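## Task

Same setup: a printed bracket on the table still carries one or more ribbed support blocks of the same plastic and colour, printed beneath its overhangs. Detach each one and place it wholly inside the walls of the scrap tray. The bracket must finish on the table with both thin legs (one beneath each end of the top bar) intact; breaking a leg means failure. The 'finished part' picture shows the bracket alone, so anything it shows belongs to the bracket. The 'sliced job' picture shows the bracket as printed, with supports drawn in green shades; some of those may already be gone, and a block may be hidden behind the bracket or behind another block. In both pictures the same end of the top bar is on the left. When finished, open the grippers and pull the arms away; nothing may depend on the robot holding it.

## Robot and tools

Robot: two arms, left_arm and right_arm, each with a parallel two-finger gripper. Both report in one scene frame: origin on the table top midway between the arms, +x out over the table, +z up, left_arm on the +y side. The arm names do not match image sides. Bases: left_arm near (+0.021, +0.235, +0.256) m, right_arm near (+0.009, -0.227, +0.256) m, both slightly tilted. Mounting plates and the frame behind the arms are fixed obstacles.

Gripper axes: the fingers point along the gripper's +z and close along its y. end_effector_position is the point between the finger pads, just behind the tips. Printed hand positions can be a little off, more at long reach.

execute_actions(actions): a list of actions. Each action is a table of up to 15 rows, one per 1/30 s step. A short table repeats its last row to fill 15 steps. Every row is a single list of 14 numbers in [-1, 1] covering both arms: dx, dy, dz, rx, ry, rz, opening for left_arm, then the same seven for right_arm. The first six of each arm are an offset, in that gripper's own axes, from its measured pose when the action began. Each row is measured from that same start, not from the row before. Scale: 1.0 = 0.6 m for dx, dy, dz and 180 degrees for the rotation vector rx, ry, rz. The opening is absolute, not an offset: +1 fully open (0.087 m), -1 closed. An empty list just returns state and images.

Per step, the command is clipped to at most 70 mm and 16 degrees from the measured pose. After an action the arm goes no further than its last clipped pose, so send long moves in several actions. Joint friction can leave the gripper up to about 31 mm off, and very small commands may do nothing.

move(target, speed, blocking): target is one 14-number row as above: gripper offsets from the pose in the latest result, plus absolute openings. Each gripper travels a straight path; both paths finish together, lasting 0.5 to 10 s (cut off at 10 s). speed is m/s, 0.002 to 0.5, default 0.25; turning is capped at twice that in rad/s. Openings are sent at the start. Paths do not avoid obstacles or the other arm, and faster or deeper contact presses harder. The result adds a "move:" line: done, off_target, moving, held or fault, plus limits (paced = pose clipped; held = a check blocked steps, after which the arm may speed up), and each gripper's distance from its target. blocking=false returns after 0.5 s while motion continues; use wait(0) to check, and wait or stop before any new motion command.

wait(seconds): 0 to 10; the arms keep their last command. stop(): brakes a running move; braking needs room, and fingers keep moving. zoom_image(camera, region): a close look at [x0, y0, x1, y1] pixels (max 504x504) of cam_high, cam_low, cam_left_wrist or cam_right_wrist, all 896x504. show_instructions(): displays the reference pictures. read_manual(section): licence text only. finished_scene(scene): ends the given scene permanently and reports success; call it only once blocks rest in the tray and the grippers have let go and moved away.

Result lines: per arm, gripper position (m) and quat_wxyz; "Hand target" is where the controller is currently driving; grip_measured is the finger opening on the command scale (the last Joint positions value is metres). To hold something, command about 0.02 below grip_measured; less pressure for a lighter grip. Readings may be off about 1 mm. "pose unreachable" means a clearance check altered or blocked that arm. "too close" treats an arm's plate and its side of the frame as part of that arm. Joint torques are noisy with fixed offsets. MOTOR HOT appears from 75 °C; at 90 °C the arm halts for 10 s; at 100 °C it goes limp and falls. FAULT lines report stops.

Joint ranges (rad): waist -2.618 to 3.054, shoulder 0 to 3.142, elbow 0 to 3.142, wrist pitch -1.571 to 1.571, wrist yaw -1.571 to 1.571, wrist roll -2.094 to 2.094.

To keep an arm still, send in a reply's first call the offset back to where it should be, then zeros afterward, always with its intended opening.

Avoid: breaking either bracket leg; knocking anything off the table (ends the scene); arms colliding or pushing hard on each other; dropping, slamming or shoving parts; fast closes that squeeze too hard; long heavy holds that heat motors. Objects may be nudged occasionally by outside pushes, and the simulation runs on while you think.

Each tool is called after ">>>" as name([rows], argument=value, ...), one row to a line, values as JSON.

## Session

>>> show_instructions()

>>> execute_actions(actions=[])

Reference images for this scene: finished part, sliced job.

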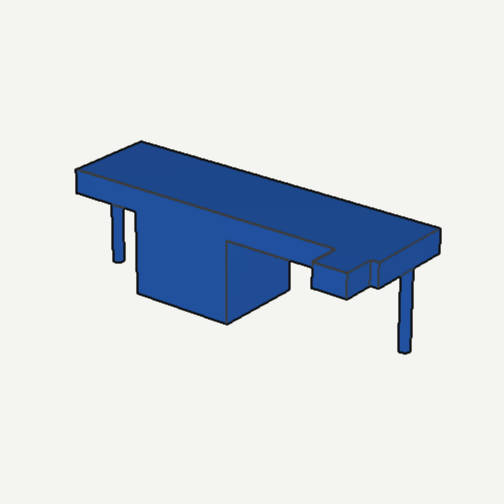

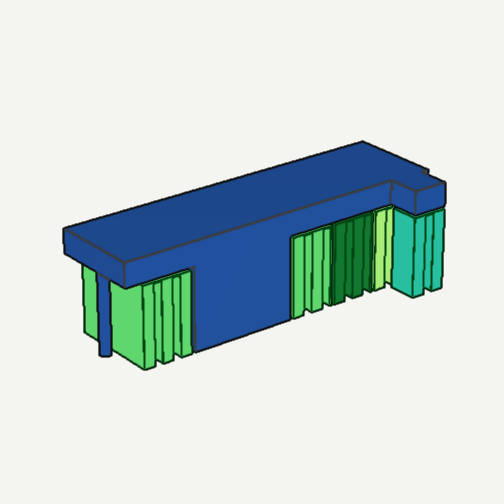

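Scene clock: 0.00 s.
left_arm: end_effector_position=(-0.0234, +0.7350, +0.3996) grip_measured=+0.996 end_effector_quat_wxyz=(-0.129, +0.023, +0.853, +0.505) | right_arm: end_effector_position=(+0.1990, -0.1472, +0.1466) grip_measured=+1.000 end_effector_quat_wxyz=(-0.443, -0.427, +0.709, +0.344)
Joint positions: left_arm=[1.487 1.658 0.975 0.233 0.013 1.538 0.087] | right_arm=[ 0.114  2.562  1.618 -1.497 -0.329 -1.01   0.087]
Joint velocities: left_arm=[ 0.017 -0.002 -0.007 -0.037 -0.022 -0.007 -0.   ] | right_arm=[-0.012 -0.002 -0.007 -0.081 -0.051 -0.081  0.   ]
Joint torques (N m, as the arm reports them, + toward a larger angle): no reading
Motor temperatures (°C, as the motors report them): left_arm=[25 28 35 30 25 25] | right_arm=[25 28 31 30 25 27]
Hand target (left_arm): -0.023, +0.735, +0.400; -0.129, +0.023, +0.853, +0.505
Hand target (right_arm): +0.199, -0.147, +0.147; -0.443, -0.427, +0.709, +0.344
camera_calibration (this result's frames):
cam_left_wrist: T_world_to_cam=[[-0.166638, -0.481642, -0.860379, 0.691347], [-0.470237, -0.728139, 0.498689, 0.339416], [-0.866666, 0.487682, -0.10515, -0.198581], [0, 0, 0, 1]] pos_world=[0.102707, 0.676968, 0.404677]
cam_right_wrist: T_world_to_cam=[[0.298466, -0.417241, -0.858387, 0.0063098], [0.551471, -0.658658, 0.511907, -0.262414], [-0.778972, -0.626162, 0.0335088, 0.198143], [0, 0, 0, 1]] pos_world=[0.297178, -0.0461387, 0.133108]

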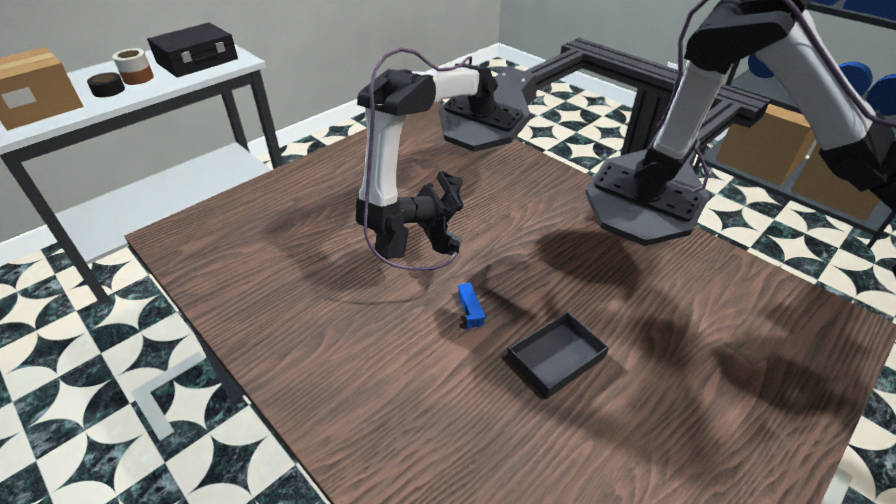

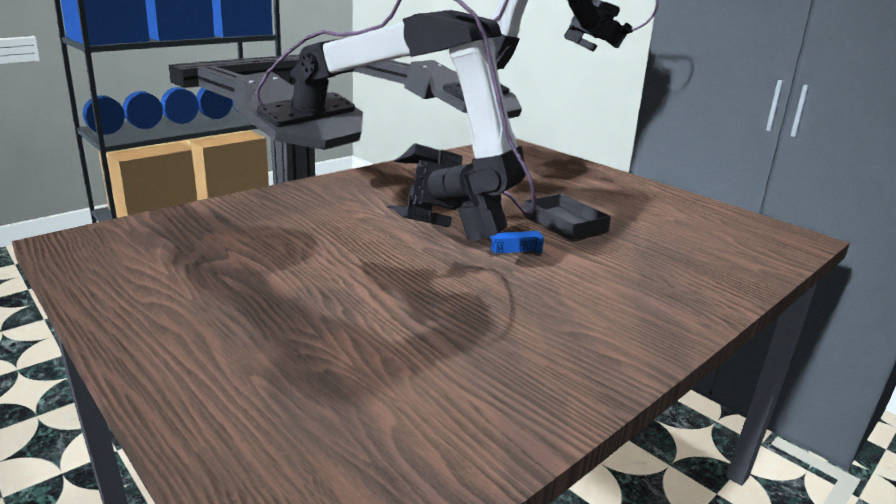

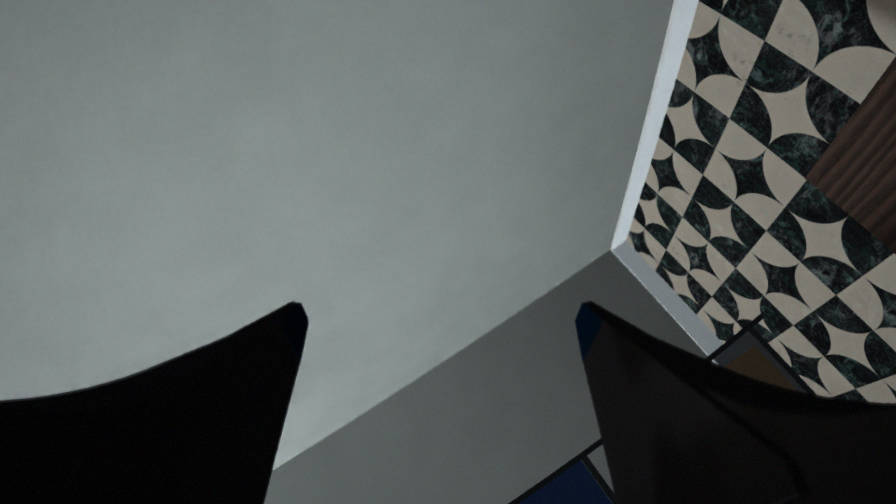

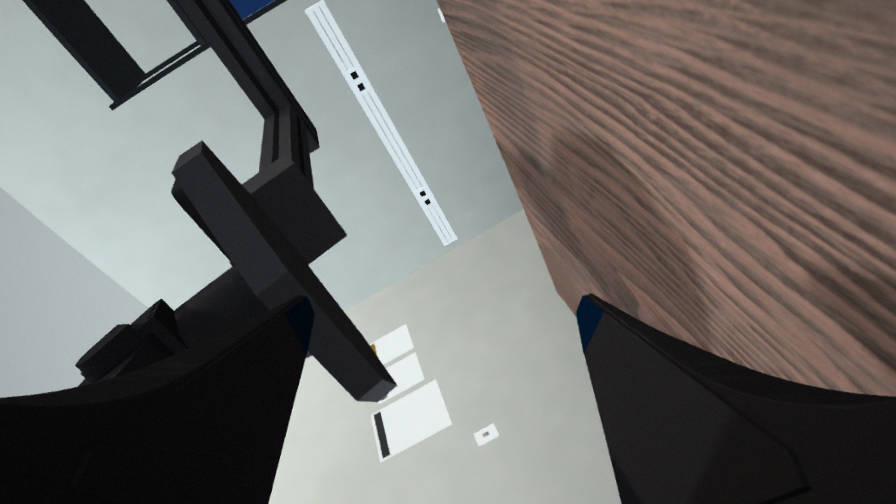

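>>> zoom_image(camera="cam_low", region=[475, 220, 559, 270])

>>> zoom_image(camera="cam_high", region=[435, 272, 512, 340])

Region (475, 220, 559, 270) of cam_low's 896x504 image, scaled by 6.000, with more detail than that image has; it fills the top 300 rows of this view, and the rest is white.

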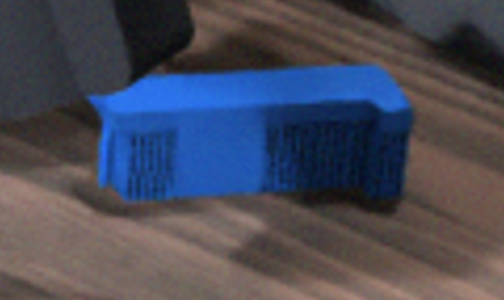

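Region (435, 272, 512, 340) of cam_high's 896x504 image, scaled by 6.545, with more detail than that image has; it fills the top 445 rows of this view, and the rest is white.

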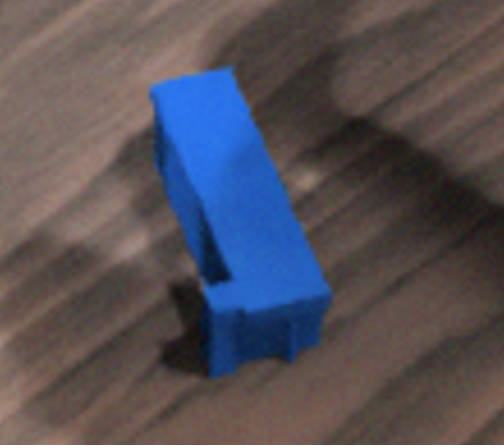

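>>> move(target=[-0.59462,-0.62475,-0.6133,0.33963,0.17107,-0.42147,0.1, -0.34115,0.03842,-0.18845,0.35237,-0.14001,0.00546,0.3], speed=0.4)

Scene clock: 123.03 s.
left_arm: end_effector_position=(+0.3453, +0.2656, +0.1754) grip_measured=+0.100 end_effector_quat_wxyz=(+0.020, -0.660, +0.751, -0.013) | right_arm: end_effector_position=(+0.3371, +0.0277, +0.1403) grip_measured=+0.300 end_effector_quat_wxyz=(-0.010, -0.503, +0.864, +0.006)
Joint positions: left_arm=[ 0.034  1.665  0.915 -0.49  -0.004 -1.228  0.048] | right_arm=[ 0.581  2.219  1.618 -0.756  0.153 -0.341  0.057]
Joint velocities: left_arm=[-0.007 -0.007 -0.002  0.081  0.007 -0.051  0.   ] | right_arm=[-0.017 -0.007  0.017  0.051 -0.022  0.007  0.   ]
Joint torques (N m, as the arm reports them, + toward a larger angle): left_arm=[-0.52 -5.89  2.89  0.59  0.07 -0.23] | right_arm=[  2.29 -12.29   8.13   0.36   0.01   0.11]
Motor temperatures (°C, as the motors report them): left_arm=[25 37 41 38 25 25] | right_arm=[25 46 30 35 25 27]
Hand target (left_arm): +0.335, +0.258, +0.165; +0.001, -0.659, +0.752, -0.010
Hand target (right_arm): +0.345, +0.036, +0.143; +0.005, -0.501, +0.866, +0.005
Off the commanded pose (left_arm): 0.022 m, 3 deg.
Off the commanded pose (right_arm): 0.012 m, 1 deg.
move: off_target (left_arm, right_arm)
camera_calibration (this result's frames):
cam_left_wrist: T_world_to_cam=[[0.991655, -0.12321, 0.0379402, -0.318898], [-0.108898, -0.643037, 0.758053, 0.0899718], [-0.0690031, -0.755859, -0.651088, 0.47692], [0, 0, 0, 1]] pos_world=[0.358944, 0.379048, 0.254413]
cam_right_wrist: T_world_to_cam=[[0.859774, -0.510418, -0.0161561, -0.272139], [-0.30998, -0.546765, 0.777792, 0.0298882], [-0.405833, -0.663718, -0.628314, 0.383497], [0, 0, 0, 1]] pos_world=[0.398879, 0.131971, 0.213313]

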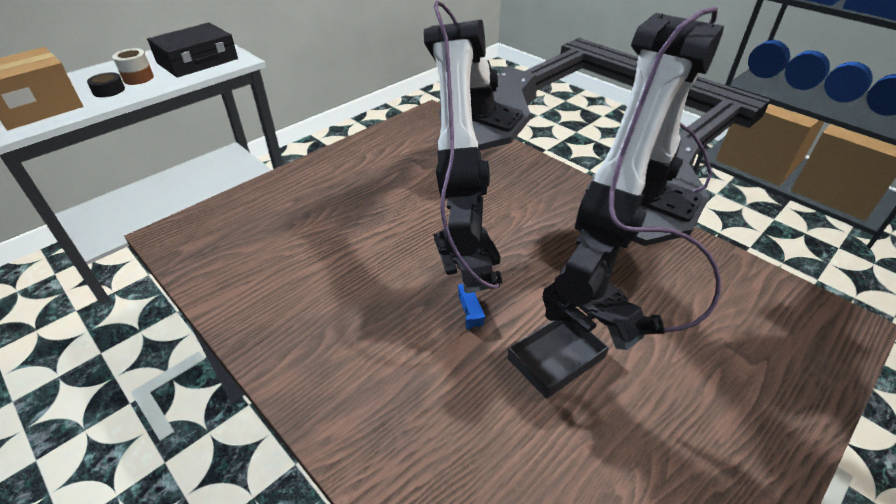

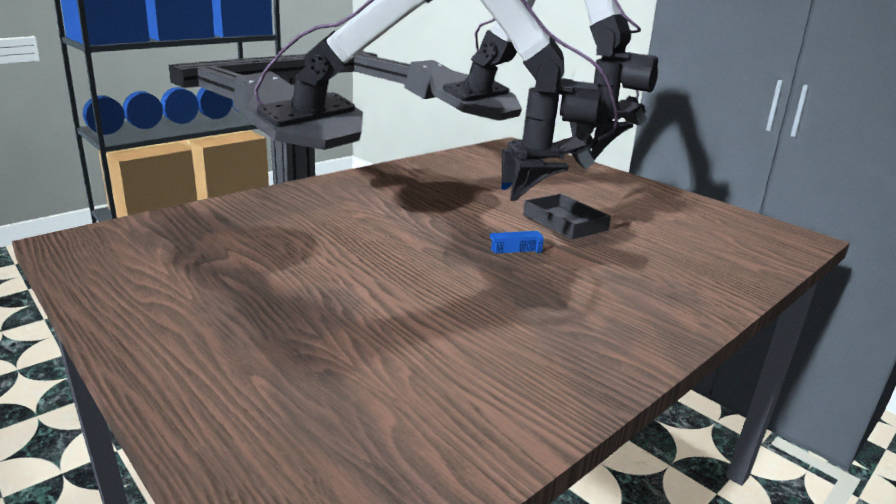

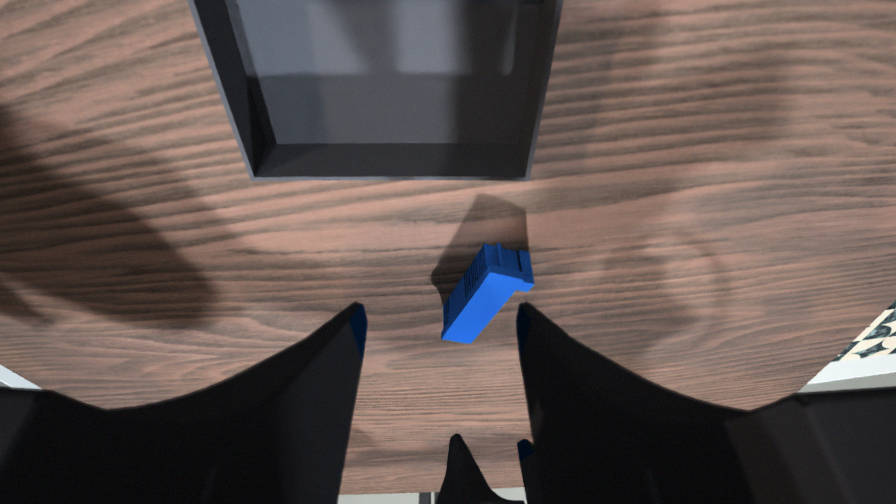

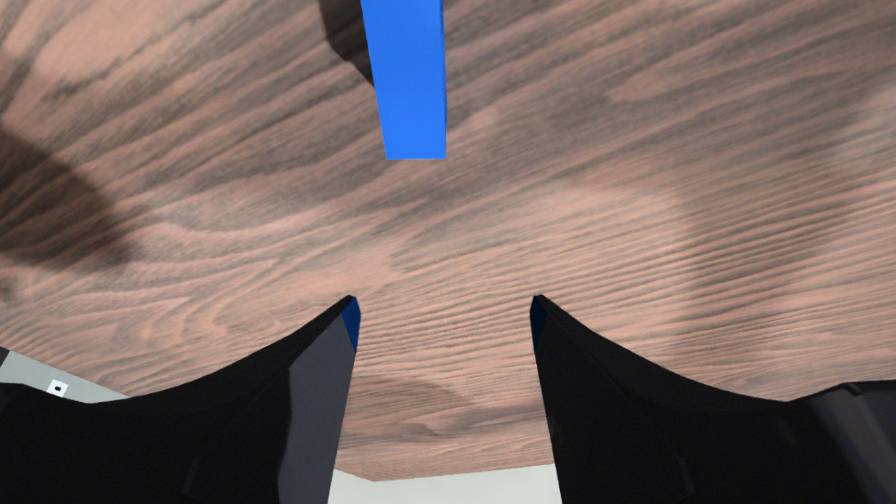

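>>> execute_actions(actions=[])

Scene clock: 137.47 s.
left_arm: end_effector_position=(+0.3457, +0.2657, +0.1754) grip_measured=+0.100 end_effector_quat_wxyz=(+0.021, -0.661, +0.750, -0.013) | right_arm: end_effector_position=(+0.3373, +0.0277, +0.1403) grip_measured=+0.300 end_effector_quat_wxyz=(-0.009, -0.503, +0.864, +0.006)
Joint positions: left_arm=[ 0.034  1.665  0.915 -0.488 -0.004 -1.23   0.048] | right_arm=[ 0.581  2.219  1.618 -0.756  0.154 -0.34   0.057]
Joint velocities: left_arm=[-0.002  0.012 -0.002 -0.095  0.007  0.022  0.   ] | right_arm=[ 0.002  0.007 -0.007 -0.037 -0.007 -0.007  0.   ]
Joint torques (N m, as the arm reports them, + toward a larger angle): left_arm=[-0.62 -5.87  2.8   0.57  0.08 -0.21] | right_arm=[  2.27 -12.17   8.14   0.37  -0.02   0.1 ]
Motor temperatures (°C, as the motors report them): left_arm=[25 36 39 35 25 25] | right_arm=[26 48 32 33 25 27]
Hand target (left_arm): +0.335, +0.258, +0.165; +0.001, -0.659, +0.752, -0.010
Hand target (right_arm): +0.345, +0.036, +0.143; +0.005, -0.501, +0.866, +0.005
Off the commanded pose (left_arm): 0.022 m, 3 deg.
Off the commanded pose (right_arm): 0.012 m, 1 deg.
camera_calibration (this result's frames):
cam_left_wrist: T_world_to_cam=[[0.991831, -0.121319, 0.0394039, -0.320158], [-0.108806, -0.643422, 0.757739, 0.0901915], [-0.0665748, -0.755837, -0.651366, 0.476209], [0, 0, 0, 1]] pos_world=[0.359059, 0.379127, 0.25446]
cam_right_wrist: T_world_to_cam=[[0.859566, -0.510795, -0.0153085, -0.272316], [-0.310826, -0.546367, 0.777734, 0.0302042], [-0.405627, -0.663756, -0.628407, 0.383475], [0, 0, 0, 1]] pos_world=[0.39901, 0.131938, 0.213319]

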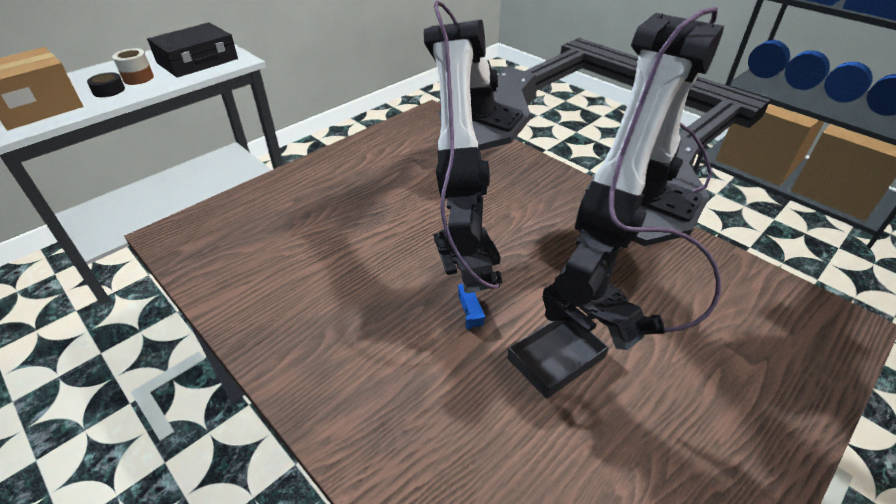

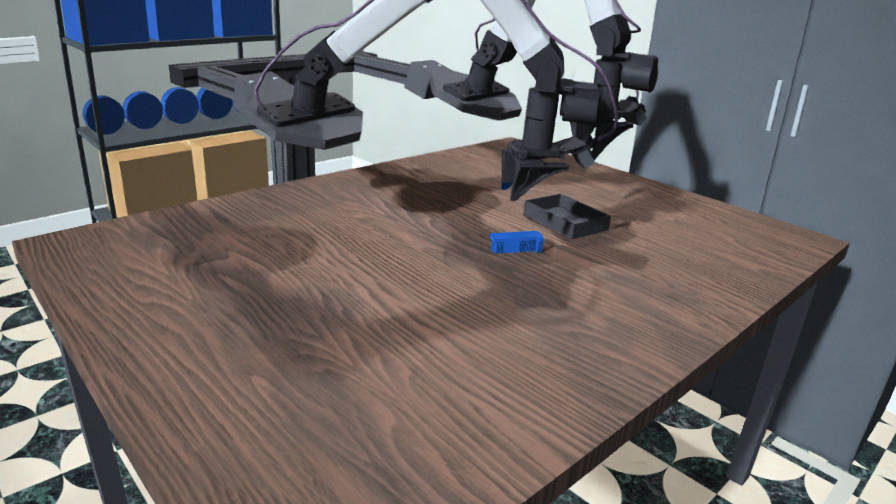

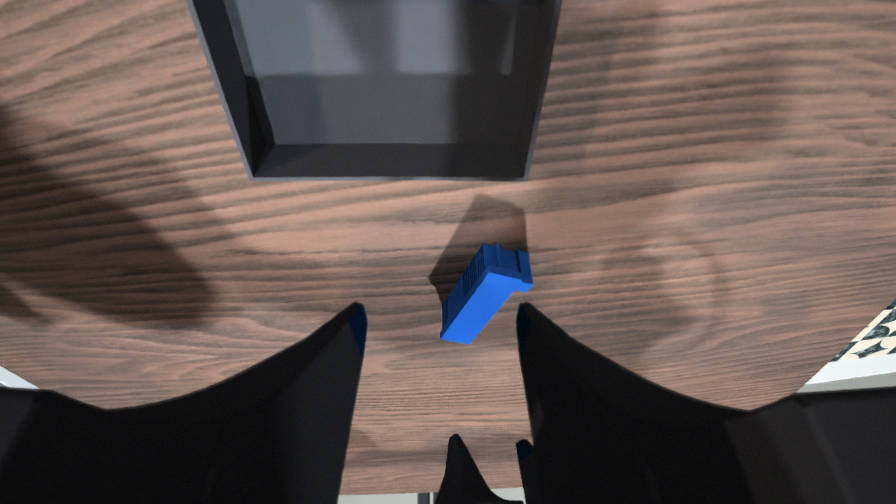

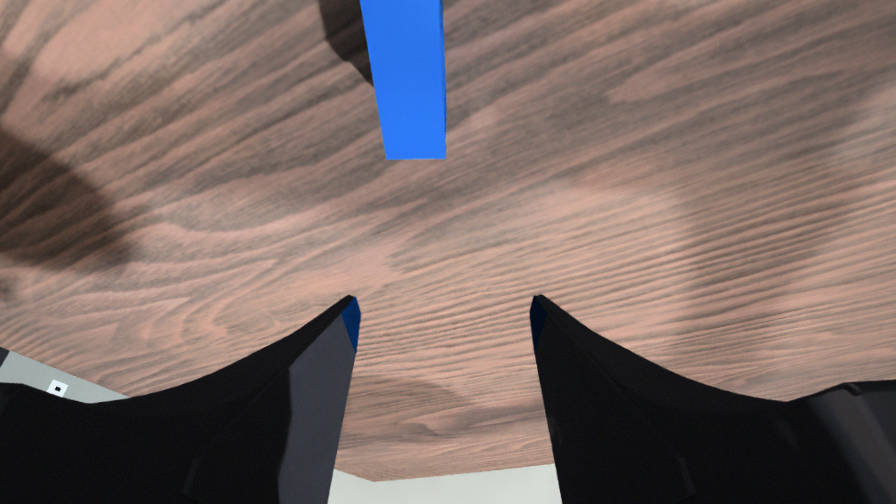

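>>> zoom_image(camera="cam_right_wrist", region=[320, 0, 560, 200])

>>> show_instructions()

Region (320, 0, 560, 200) of cam_right_wrist's 896x504 image, scaled by 2.100, with more detail than that image has.

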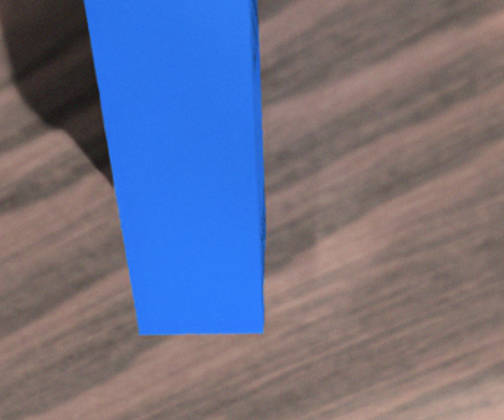

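Reference images for this scene: finished part, sliced job.

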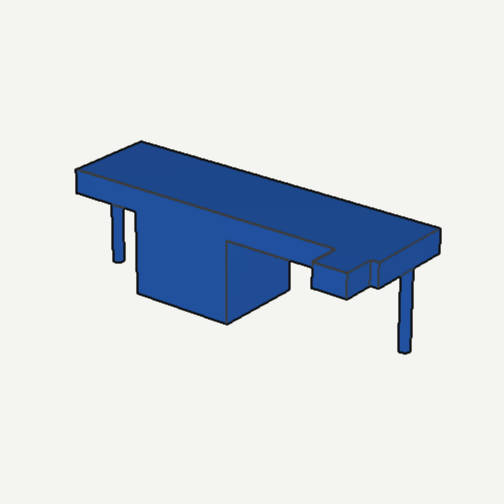

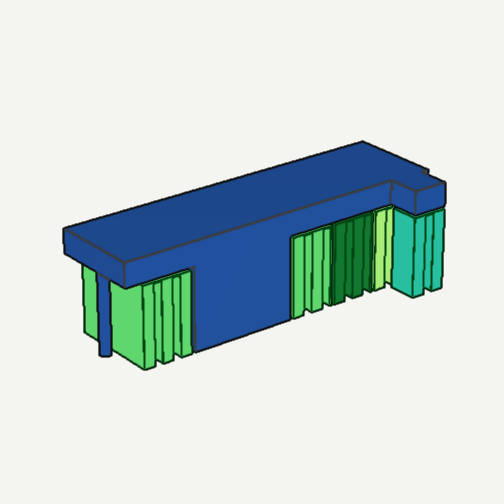

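>>> zoom_image(camera="cam_low", region=[470, 215, 570, 270])

Region (470, 215, 570, 270) of cam_low's 896x504 image, scaled by 5.040, with more detail than that image has; it fills the top 277 rows of this view, and the rest is white.

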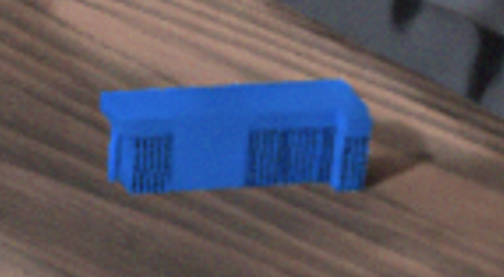

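>>> move(target=[0.0694, -0.0438, -0.2235, -0.0472, 0.1443, 0.1491, 0.1, -0.0267, 0.0242, 0.1, 0, 0, -0.004, 0.3], speed=0.2)

Scene clock: 259.77 s.
left_arm: end_effector_position=(+0.3605, +0.2249, +0.3127) grip_measured=+0.100 end_effector_quat_wxyz=(-0.176, -0.457, +0.866, -0.099) | right_arm: end_effector_position=(+0.3300, +0.0419, +0.0835) grip_measured=+0.300 end_effector_quat_wxyz=(-0.015, -0.508, +0.861, +0.006)
Joint positions: left_arm=[ 0.008  1.809  1.612 -1.378  0.276 -0.743  0.048] | right_arm=[ 0.593  2.382  1.662 -0.65   0.154 -0.337  0.057]
Joint velocities: left_arm=[ 0.007  0.012 -0.012 -0.125  0.037  0.037  0.   ] | right_arm=[ 0.007  0.002 -0.007 -0.022 -0.037 -0.022  0.   ]
Joint torques (N m, as the arm reports them, + toward a larger angle): left_arm=[-0.77 -7.64  7.71 -0.35  0.26 -0.1 ] | right_arm=[  2.94 -11.76   7.06   0.32  -0.06   0.09]
Motor temperatures (°C, as the motors report them): left_arm=[25 35 35 31 25 25] | right_arm=[26 54 38 30 25 27]
Hand target (left_arm): +0.359, +0.220, +0.309; -0.193, -0.450, +0.866, -0.099
Hand target (right_arm): +0.331, +0.049, +0.081; -0.009, -0.508, +0.861, +0.006
Off the commanded pose (left_arm): 0.006 m, 2 deg.
Off the commanded pose (right_arm): 0.008 m, 1 deg.
move: done
camera_calibration (this result's frames):
cam_left_wrist: T_world_to_cam=[[0.827011, -0.562184, 0.00146251, -0.174747], [-0.162473, -0.236516, 0.957947, -0.173324], [-0.538197, -0.79247, -0.286941, 0.600124], [0, 0, 0, 1]] pos_world=[0.439342, 0.336347, 0.33849]
cam_right_wrist: T_world_to_cam=[[0.865063, -0.501209, -0.0213623, -0.261453], [-0.296936, -0.545891, 0.783474, 0.0747428], [-0.404346, -0.671411, -0.621057, 0.353577], [0, 0, 0, 1]] pos_world=[0.391335, 0.147154, 0.155447]

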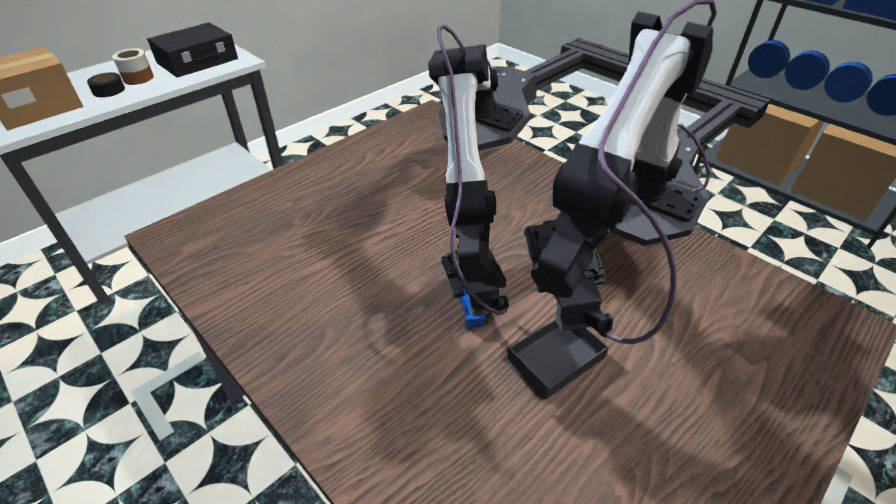

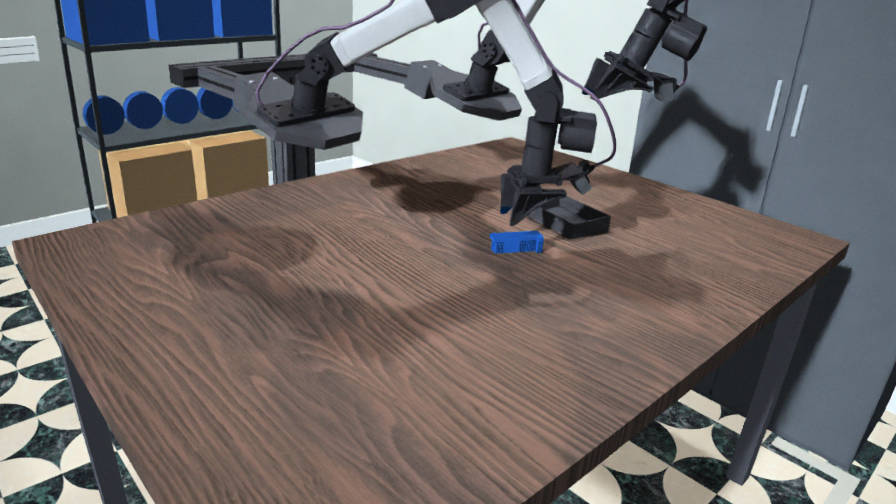

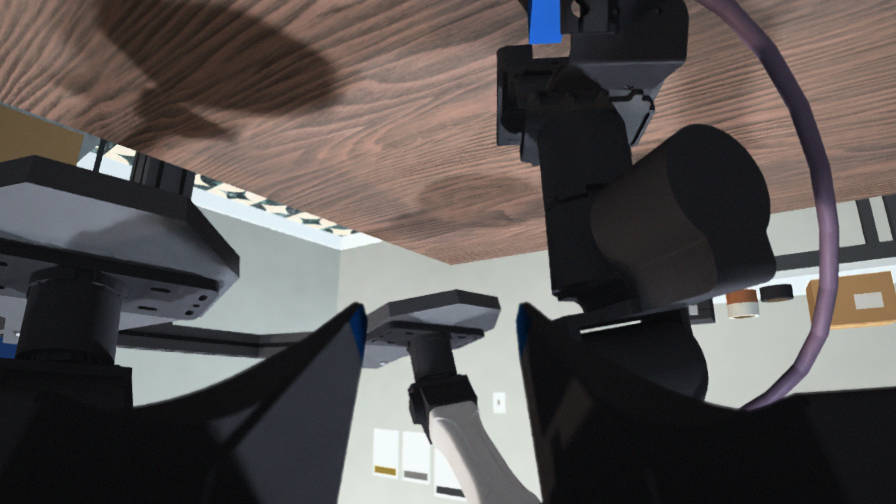

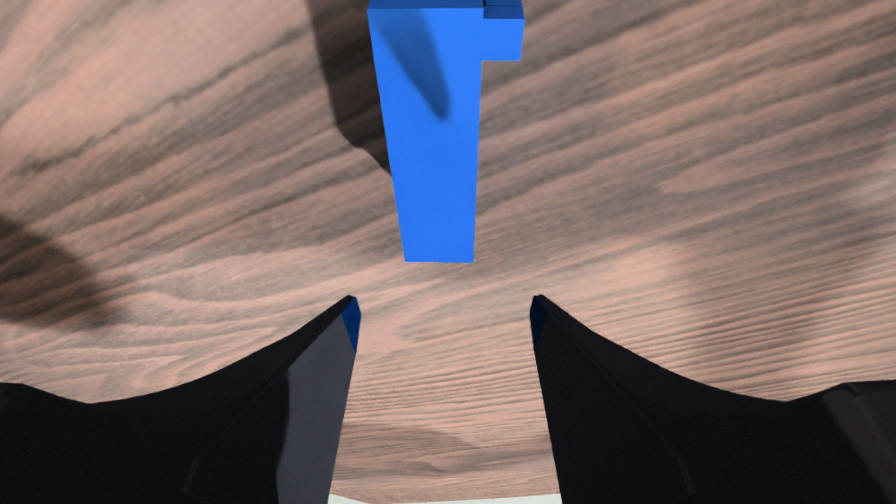

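>>> move(target=[0, 0, 0, 0, 0, 0, 0.1, -0.0267, 0.0042, 0.0912, 0.0081, -0.0063, 0, 0.3], speed=0.08)

Scene clock: 281.67 s.
left_arm: end_effector_position=(+0.3602, +0.2249, +0.3129) grip_measured=+0.100 end_effector_quat_wxyz=(-0.176, -0.456, +0.867, -0.099) | right_arm: end_effector_position=(+0.3302, +0.0518, +0.0317) grip_measured=+0.300 end_effector_quat_wxyz=(-0.008, -0.507, +0.862, +0.003)
Joint positions: left_arm=[ 0.008  1.809  1.612 -1.38   0.276 -0.741  0.048] | right_arm=[ 0.593  2.537  1.733 -0.554  0.163 -0.337  0.057]
Joint velocities: left_arm=[-0.012  0.007 -0.017 -0.022  0.007  0.022  0.001] | right_arm=[-0.022 -0.002 -0.002 -0.007 -0.081 -0.022  0.   ]
Joint torques (N m, as the arm reports them, + toward a larger angle): left_arm=[ 0.37 -9.8   6.25 -0.16  0.17 -0.18] | right_arm=[  2.6  -12.25   6.62   0.36  -0.01   0.03]
Motor temperatures (°C, as the motors report them): left_arm=[25 37 37 31 25 25] | right_arm=[26 54 38 30 25 27]
Hand target (left_arm): +0.361, +0.225, +0.313; -0.176, -0.457, +0.867, -0.099
Hand target (right_arm): +0.334, +0.057, +0.029; +0.000, -0.508, +0.861, +0.000
Off the commanded pose (left_arm): 0.000 m, 0 deg.
Off the commanded pose (right_arm): 0.007 m, 1 deg.
move: done
camera_calibration (this result's frames):
cam_left_wrist: T_world_to_cam=[[0.826408, -0.563071, 0.000837828, -0.173852], [-0.161654, -0.235831, 0.958255, -0.174076], [-0.539368, -0.792045, -0.285915, 0.599948], [0, 0, 0, 1]] pos_world=[0.439125, 0.336242, 0.338489]
cam_right_wrist: T_world_to_cam=[[0.864285, -0.502929, -0.00863618, -0.25777], [-0.310266, -0.546549, 0.77783, 0.125465], [-0.395913, -0.669587, -0.628416, 0.325518], [0, 0, 0, 1]] pos_world=[0.390591, 0.156895, 0.104744]

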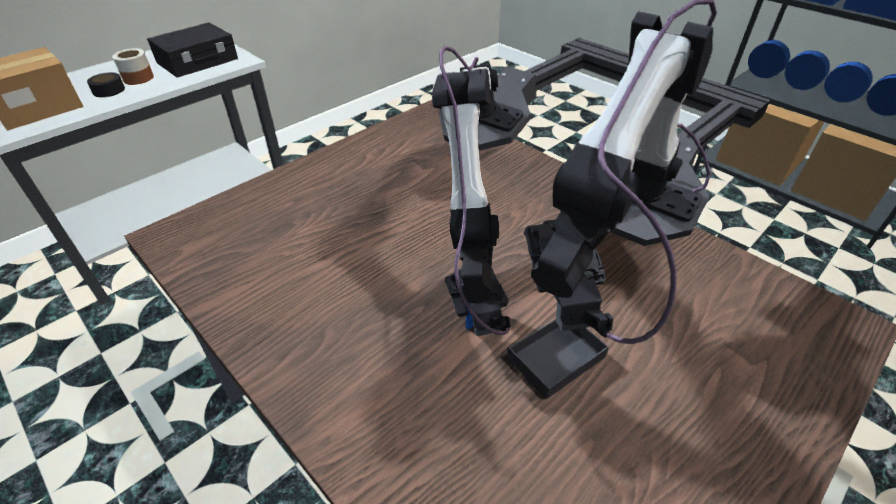

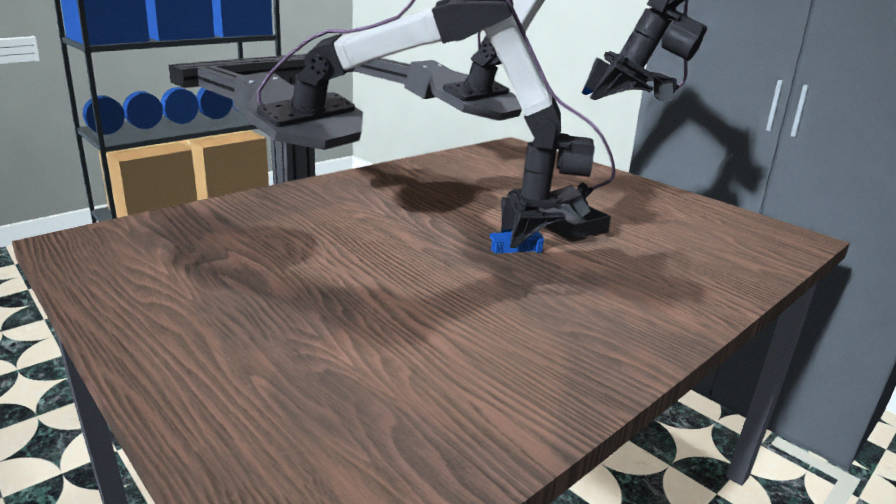

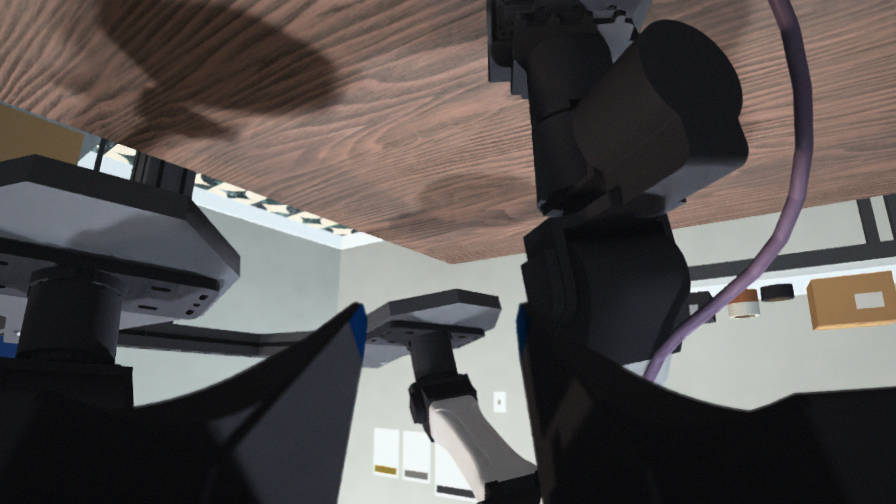

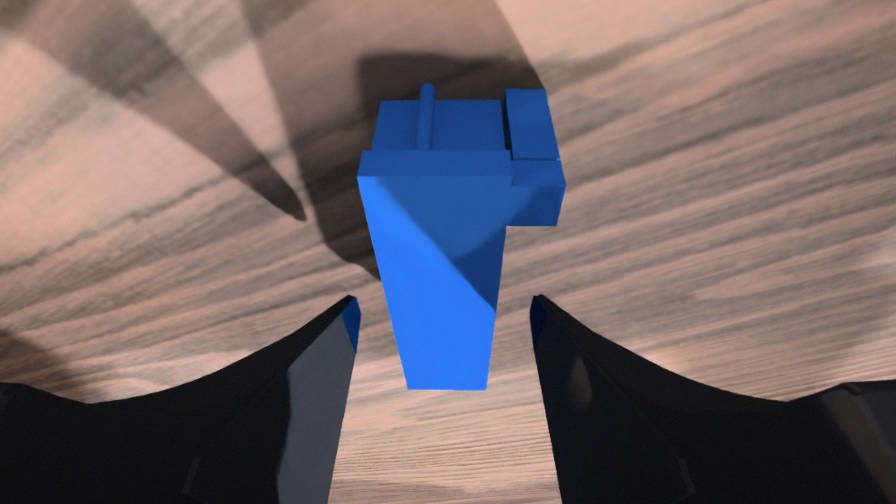

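>>> execute_actions([
  [[0,0,0,0,0,0,0.1,0,0,0,0,0,0,0.2],[0,0,0,0,0,0,0.1,0,0,0,0,0,0,0.15],[0,0,0,0,0,0,0.1,0,0,0,0,0,0,0.1],[0,0,0,0,0,0,0.1,0,0,0,0,0,0,0.05],[0,0,0,0,0,0,0.1,0,0,0,0,0,0,0.0],[0,0,0,0,0,0,0.1,0,0,0,0,0,0,-0.05],[0,0,0,0,0,0,0.1,0,0,0,0,0,0,-0.1],[0,0,0,0,0,0,0.1,0,0,0,0,0,0,-0.14],[0,0,0,0,0,0,0.1,0,0,0,0,0,0,-0.18],[0,0,0,0,0,0,0.1,0,0,0,0,0,0,-0.21],[0,0,0,0,0,0,0.1,0,0,0,0,0,0,-0.24],[0,0,0,0,0,0,0.1,0,0,0,0,0,0,-0.26],[0,0,0,0,0,0,0.1,0,0,0,0,0,0,-0.28],[0,0,0,0,0,0,0.1,0,0,0,0,0,0,-0.29],[0,0,0,0,0,0,0.1,0,0,0,0,0,0,-0.30]],
  [[0,0,0,0,0,0,0.1,0,0,0,0,0,0,-0.31],[0,0,0,0,0,0,0.1,0,0,0,0,0,0,-0.32],[0,0,0,0,0,0,0.1,0,0,0,0,0,0,-0.33],[0,0,0,0,0,0,0.1,0,0,0,0,0,0,-0.34],[0,0,0,0,0,0,0.1,0,0,0,0,0,0,-0.35],[0,0,0,0,0,0,0.1,0,0,0,0,0,0,-0.36],[0,0,0,0,0,0,0.1,0,0,0,0,0,0,-0.37],[0,0,0,0,0,0,0.1,0,0,0,0,0,0,-0.38],[0,0,0,0,0,0,0.1,0,0,0,0,0,0,-0.39],[0,0,0,0,0,0,0.1,0,0,0,0,0,0,-0.40]],
])

Scene clock: 292.80 s.
left_arm: end_effector_position=(+0.3602, +0.2249, +0.3129) grip_measured=+0.100 end_effector_quat_wxyz=(-0.176, -0.456, +0.867, -0.099) | right_arm: end_effector_position=(+0.3312, +0.0525, +0.0317) grip_measured=-0.339 end_effector_quat_wxyz=(-0.006, -0.507, +0.862, +0.003)
Joint positions: left_arm=[ 0.008  1.809  1.612 -1.38   0.276 -0.741  0.048] | right_arm=[ 0.593  2.537  1.734 -0.551  0.164 -0.337  0.029]
Joint velocities: left_arm=[ 0.002  0.007 -0.007  0.022  0.007 -0.007 -0.   ] | right_arm=[-0.012  0.007  0.007 -0.066 -0.022  0.037 -0.001]
Joint torques (N m, as the arm reports them, + toward a larger angle): left_arm=[ 0.31 -9.76  6.16 -0.18  0.16 -0.18] | right_arm=[  2.12 -13.44   4.94   0.3   -0.09   0.02]
Motor temperatures (°C, as the motors report them): left_arm=[25 39 38 30 25 25] | right_arm=[26 54 37 30 25 27]
Hand target (left_arm): +0.360, +0.225, +0.313; -0.176, -0.456, +0.867, -0.099
Hand target (right_arm): +0.331, +0.052, +0.032; -0.006, -0.507, +0.862, +0.003
Off the commanded pose (left_arm): 0.000 m, 0 deg.
Off the commanded pose (right_arm): 0.000 m, 0 deg.
camera_calibration (this result's frames):
cam_left_wrist: T_world_to_cam=[[0.826408, -0.563071, 0.000837828, -0.173852], [-0.161654, -0.235831, 0.958255, -0.174076], [-0.539368, -0.792045, -0.285915, 0.599948], [0, 0, 0, 1]] pos_world=[0.439125, 0.336242, 0.338489]
cam_right_wrist: T_world_to_cam=[[0.863988, -0.503467, -0.00673035, -0.258195], [-0.313197, -0.547841, 0.775744, 0.127178], [-0.394248, -0.668126, -0.631012, 0.325813], [0, 0, 0, 1]] pos_world=[0.391361, 0.157364, 0.105196]

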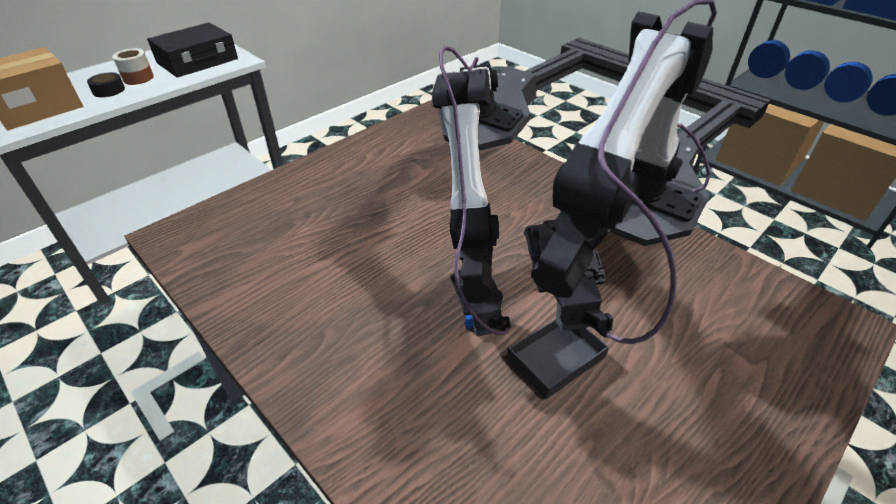

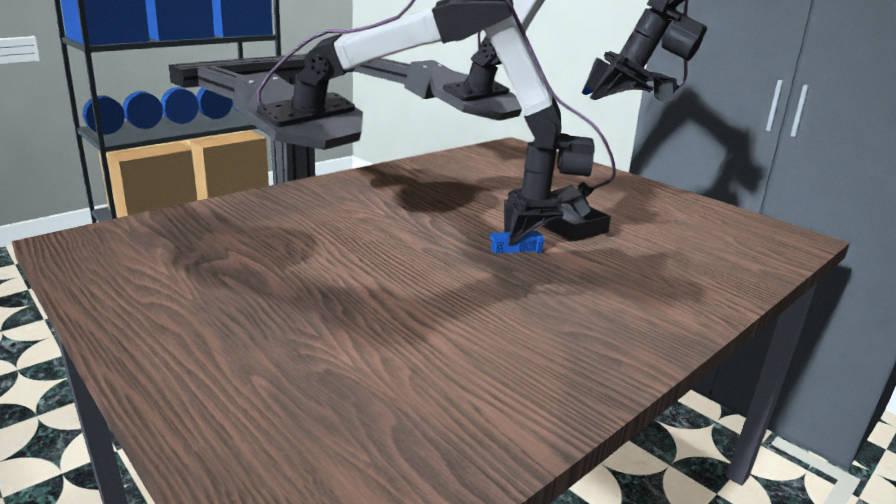

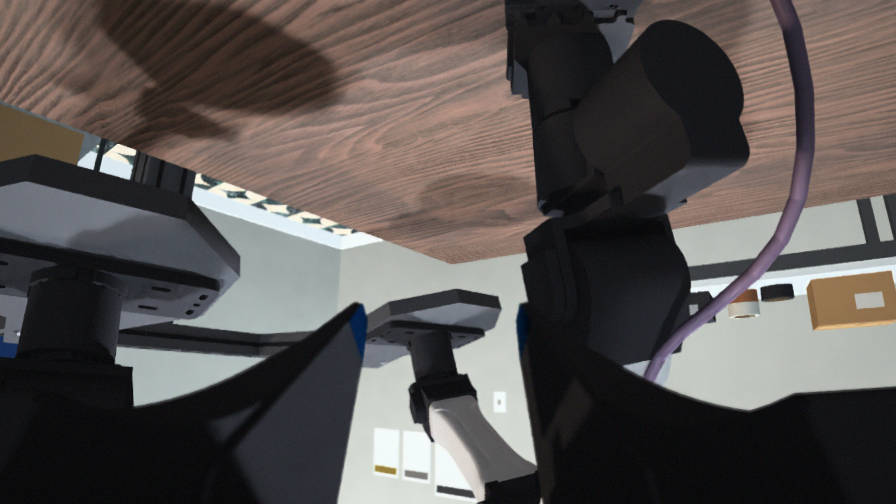

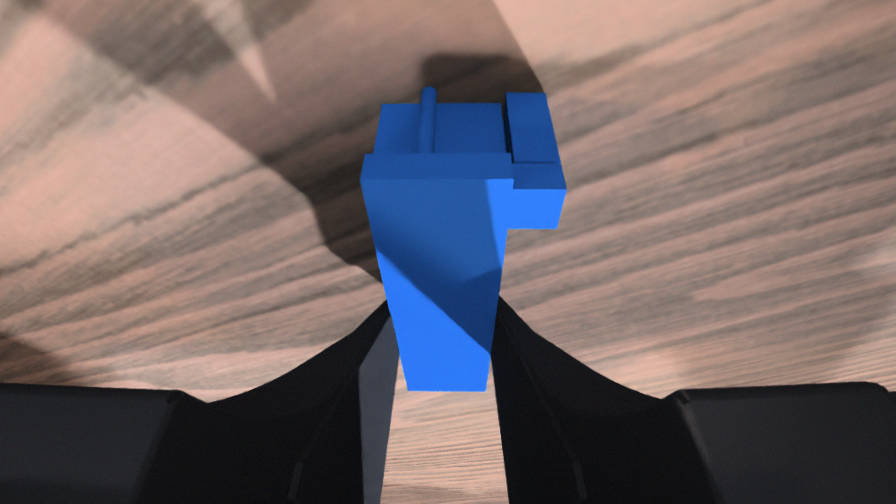

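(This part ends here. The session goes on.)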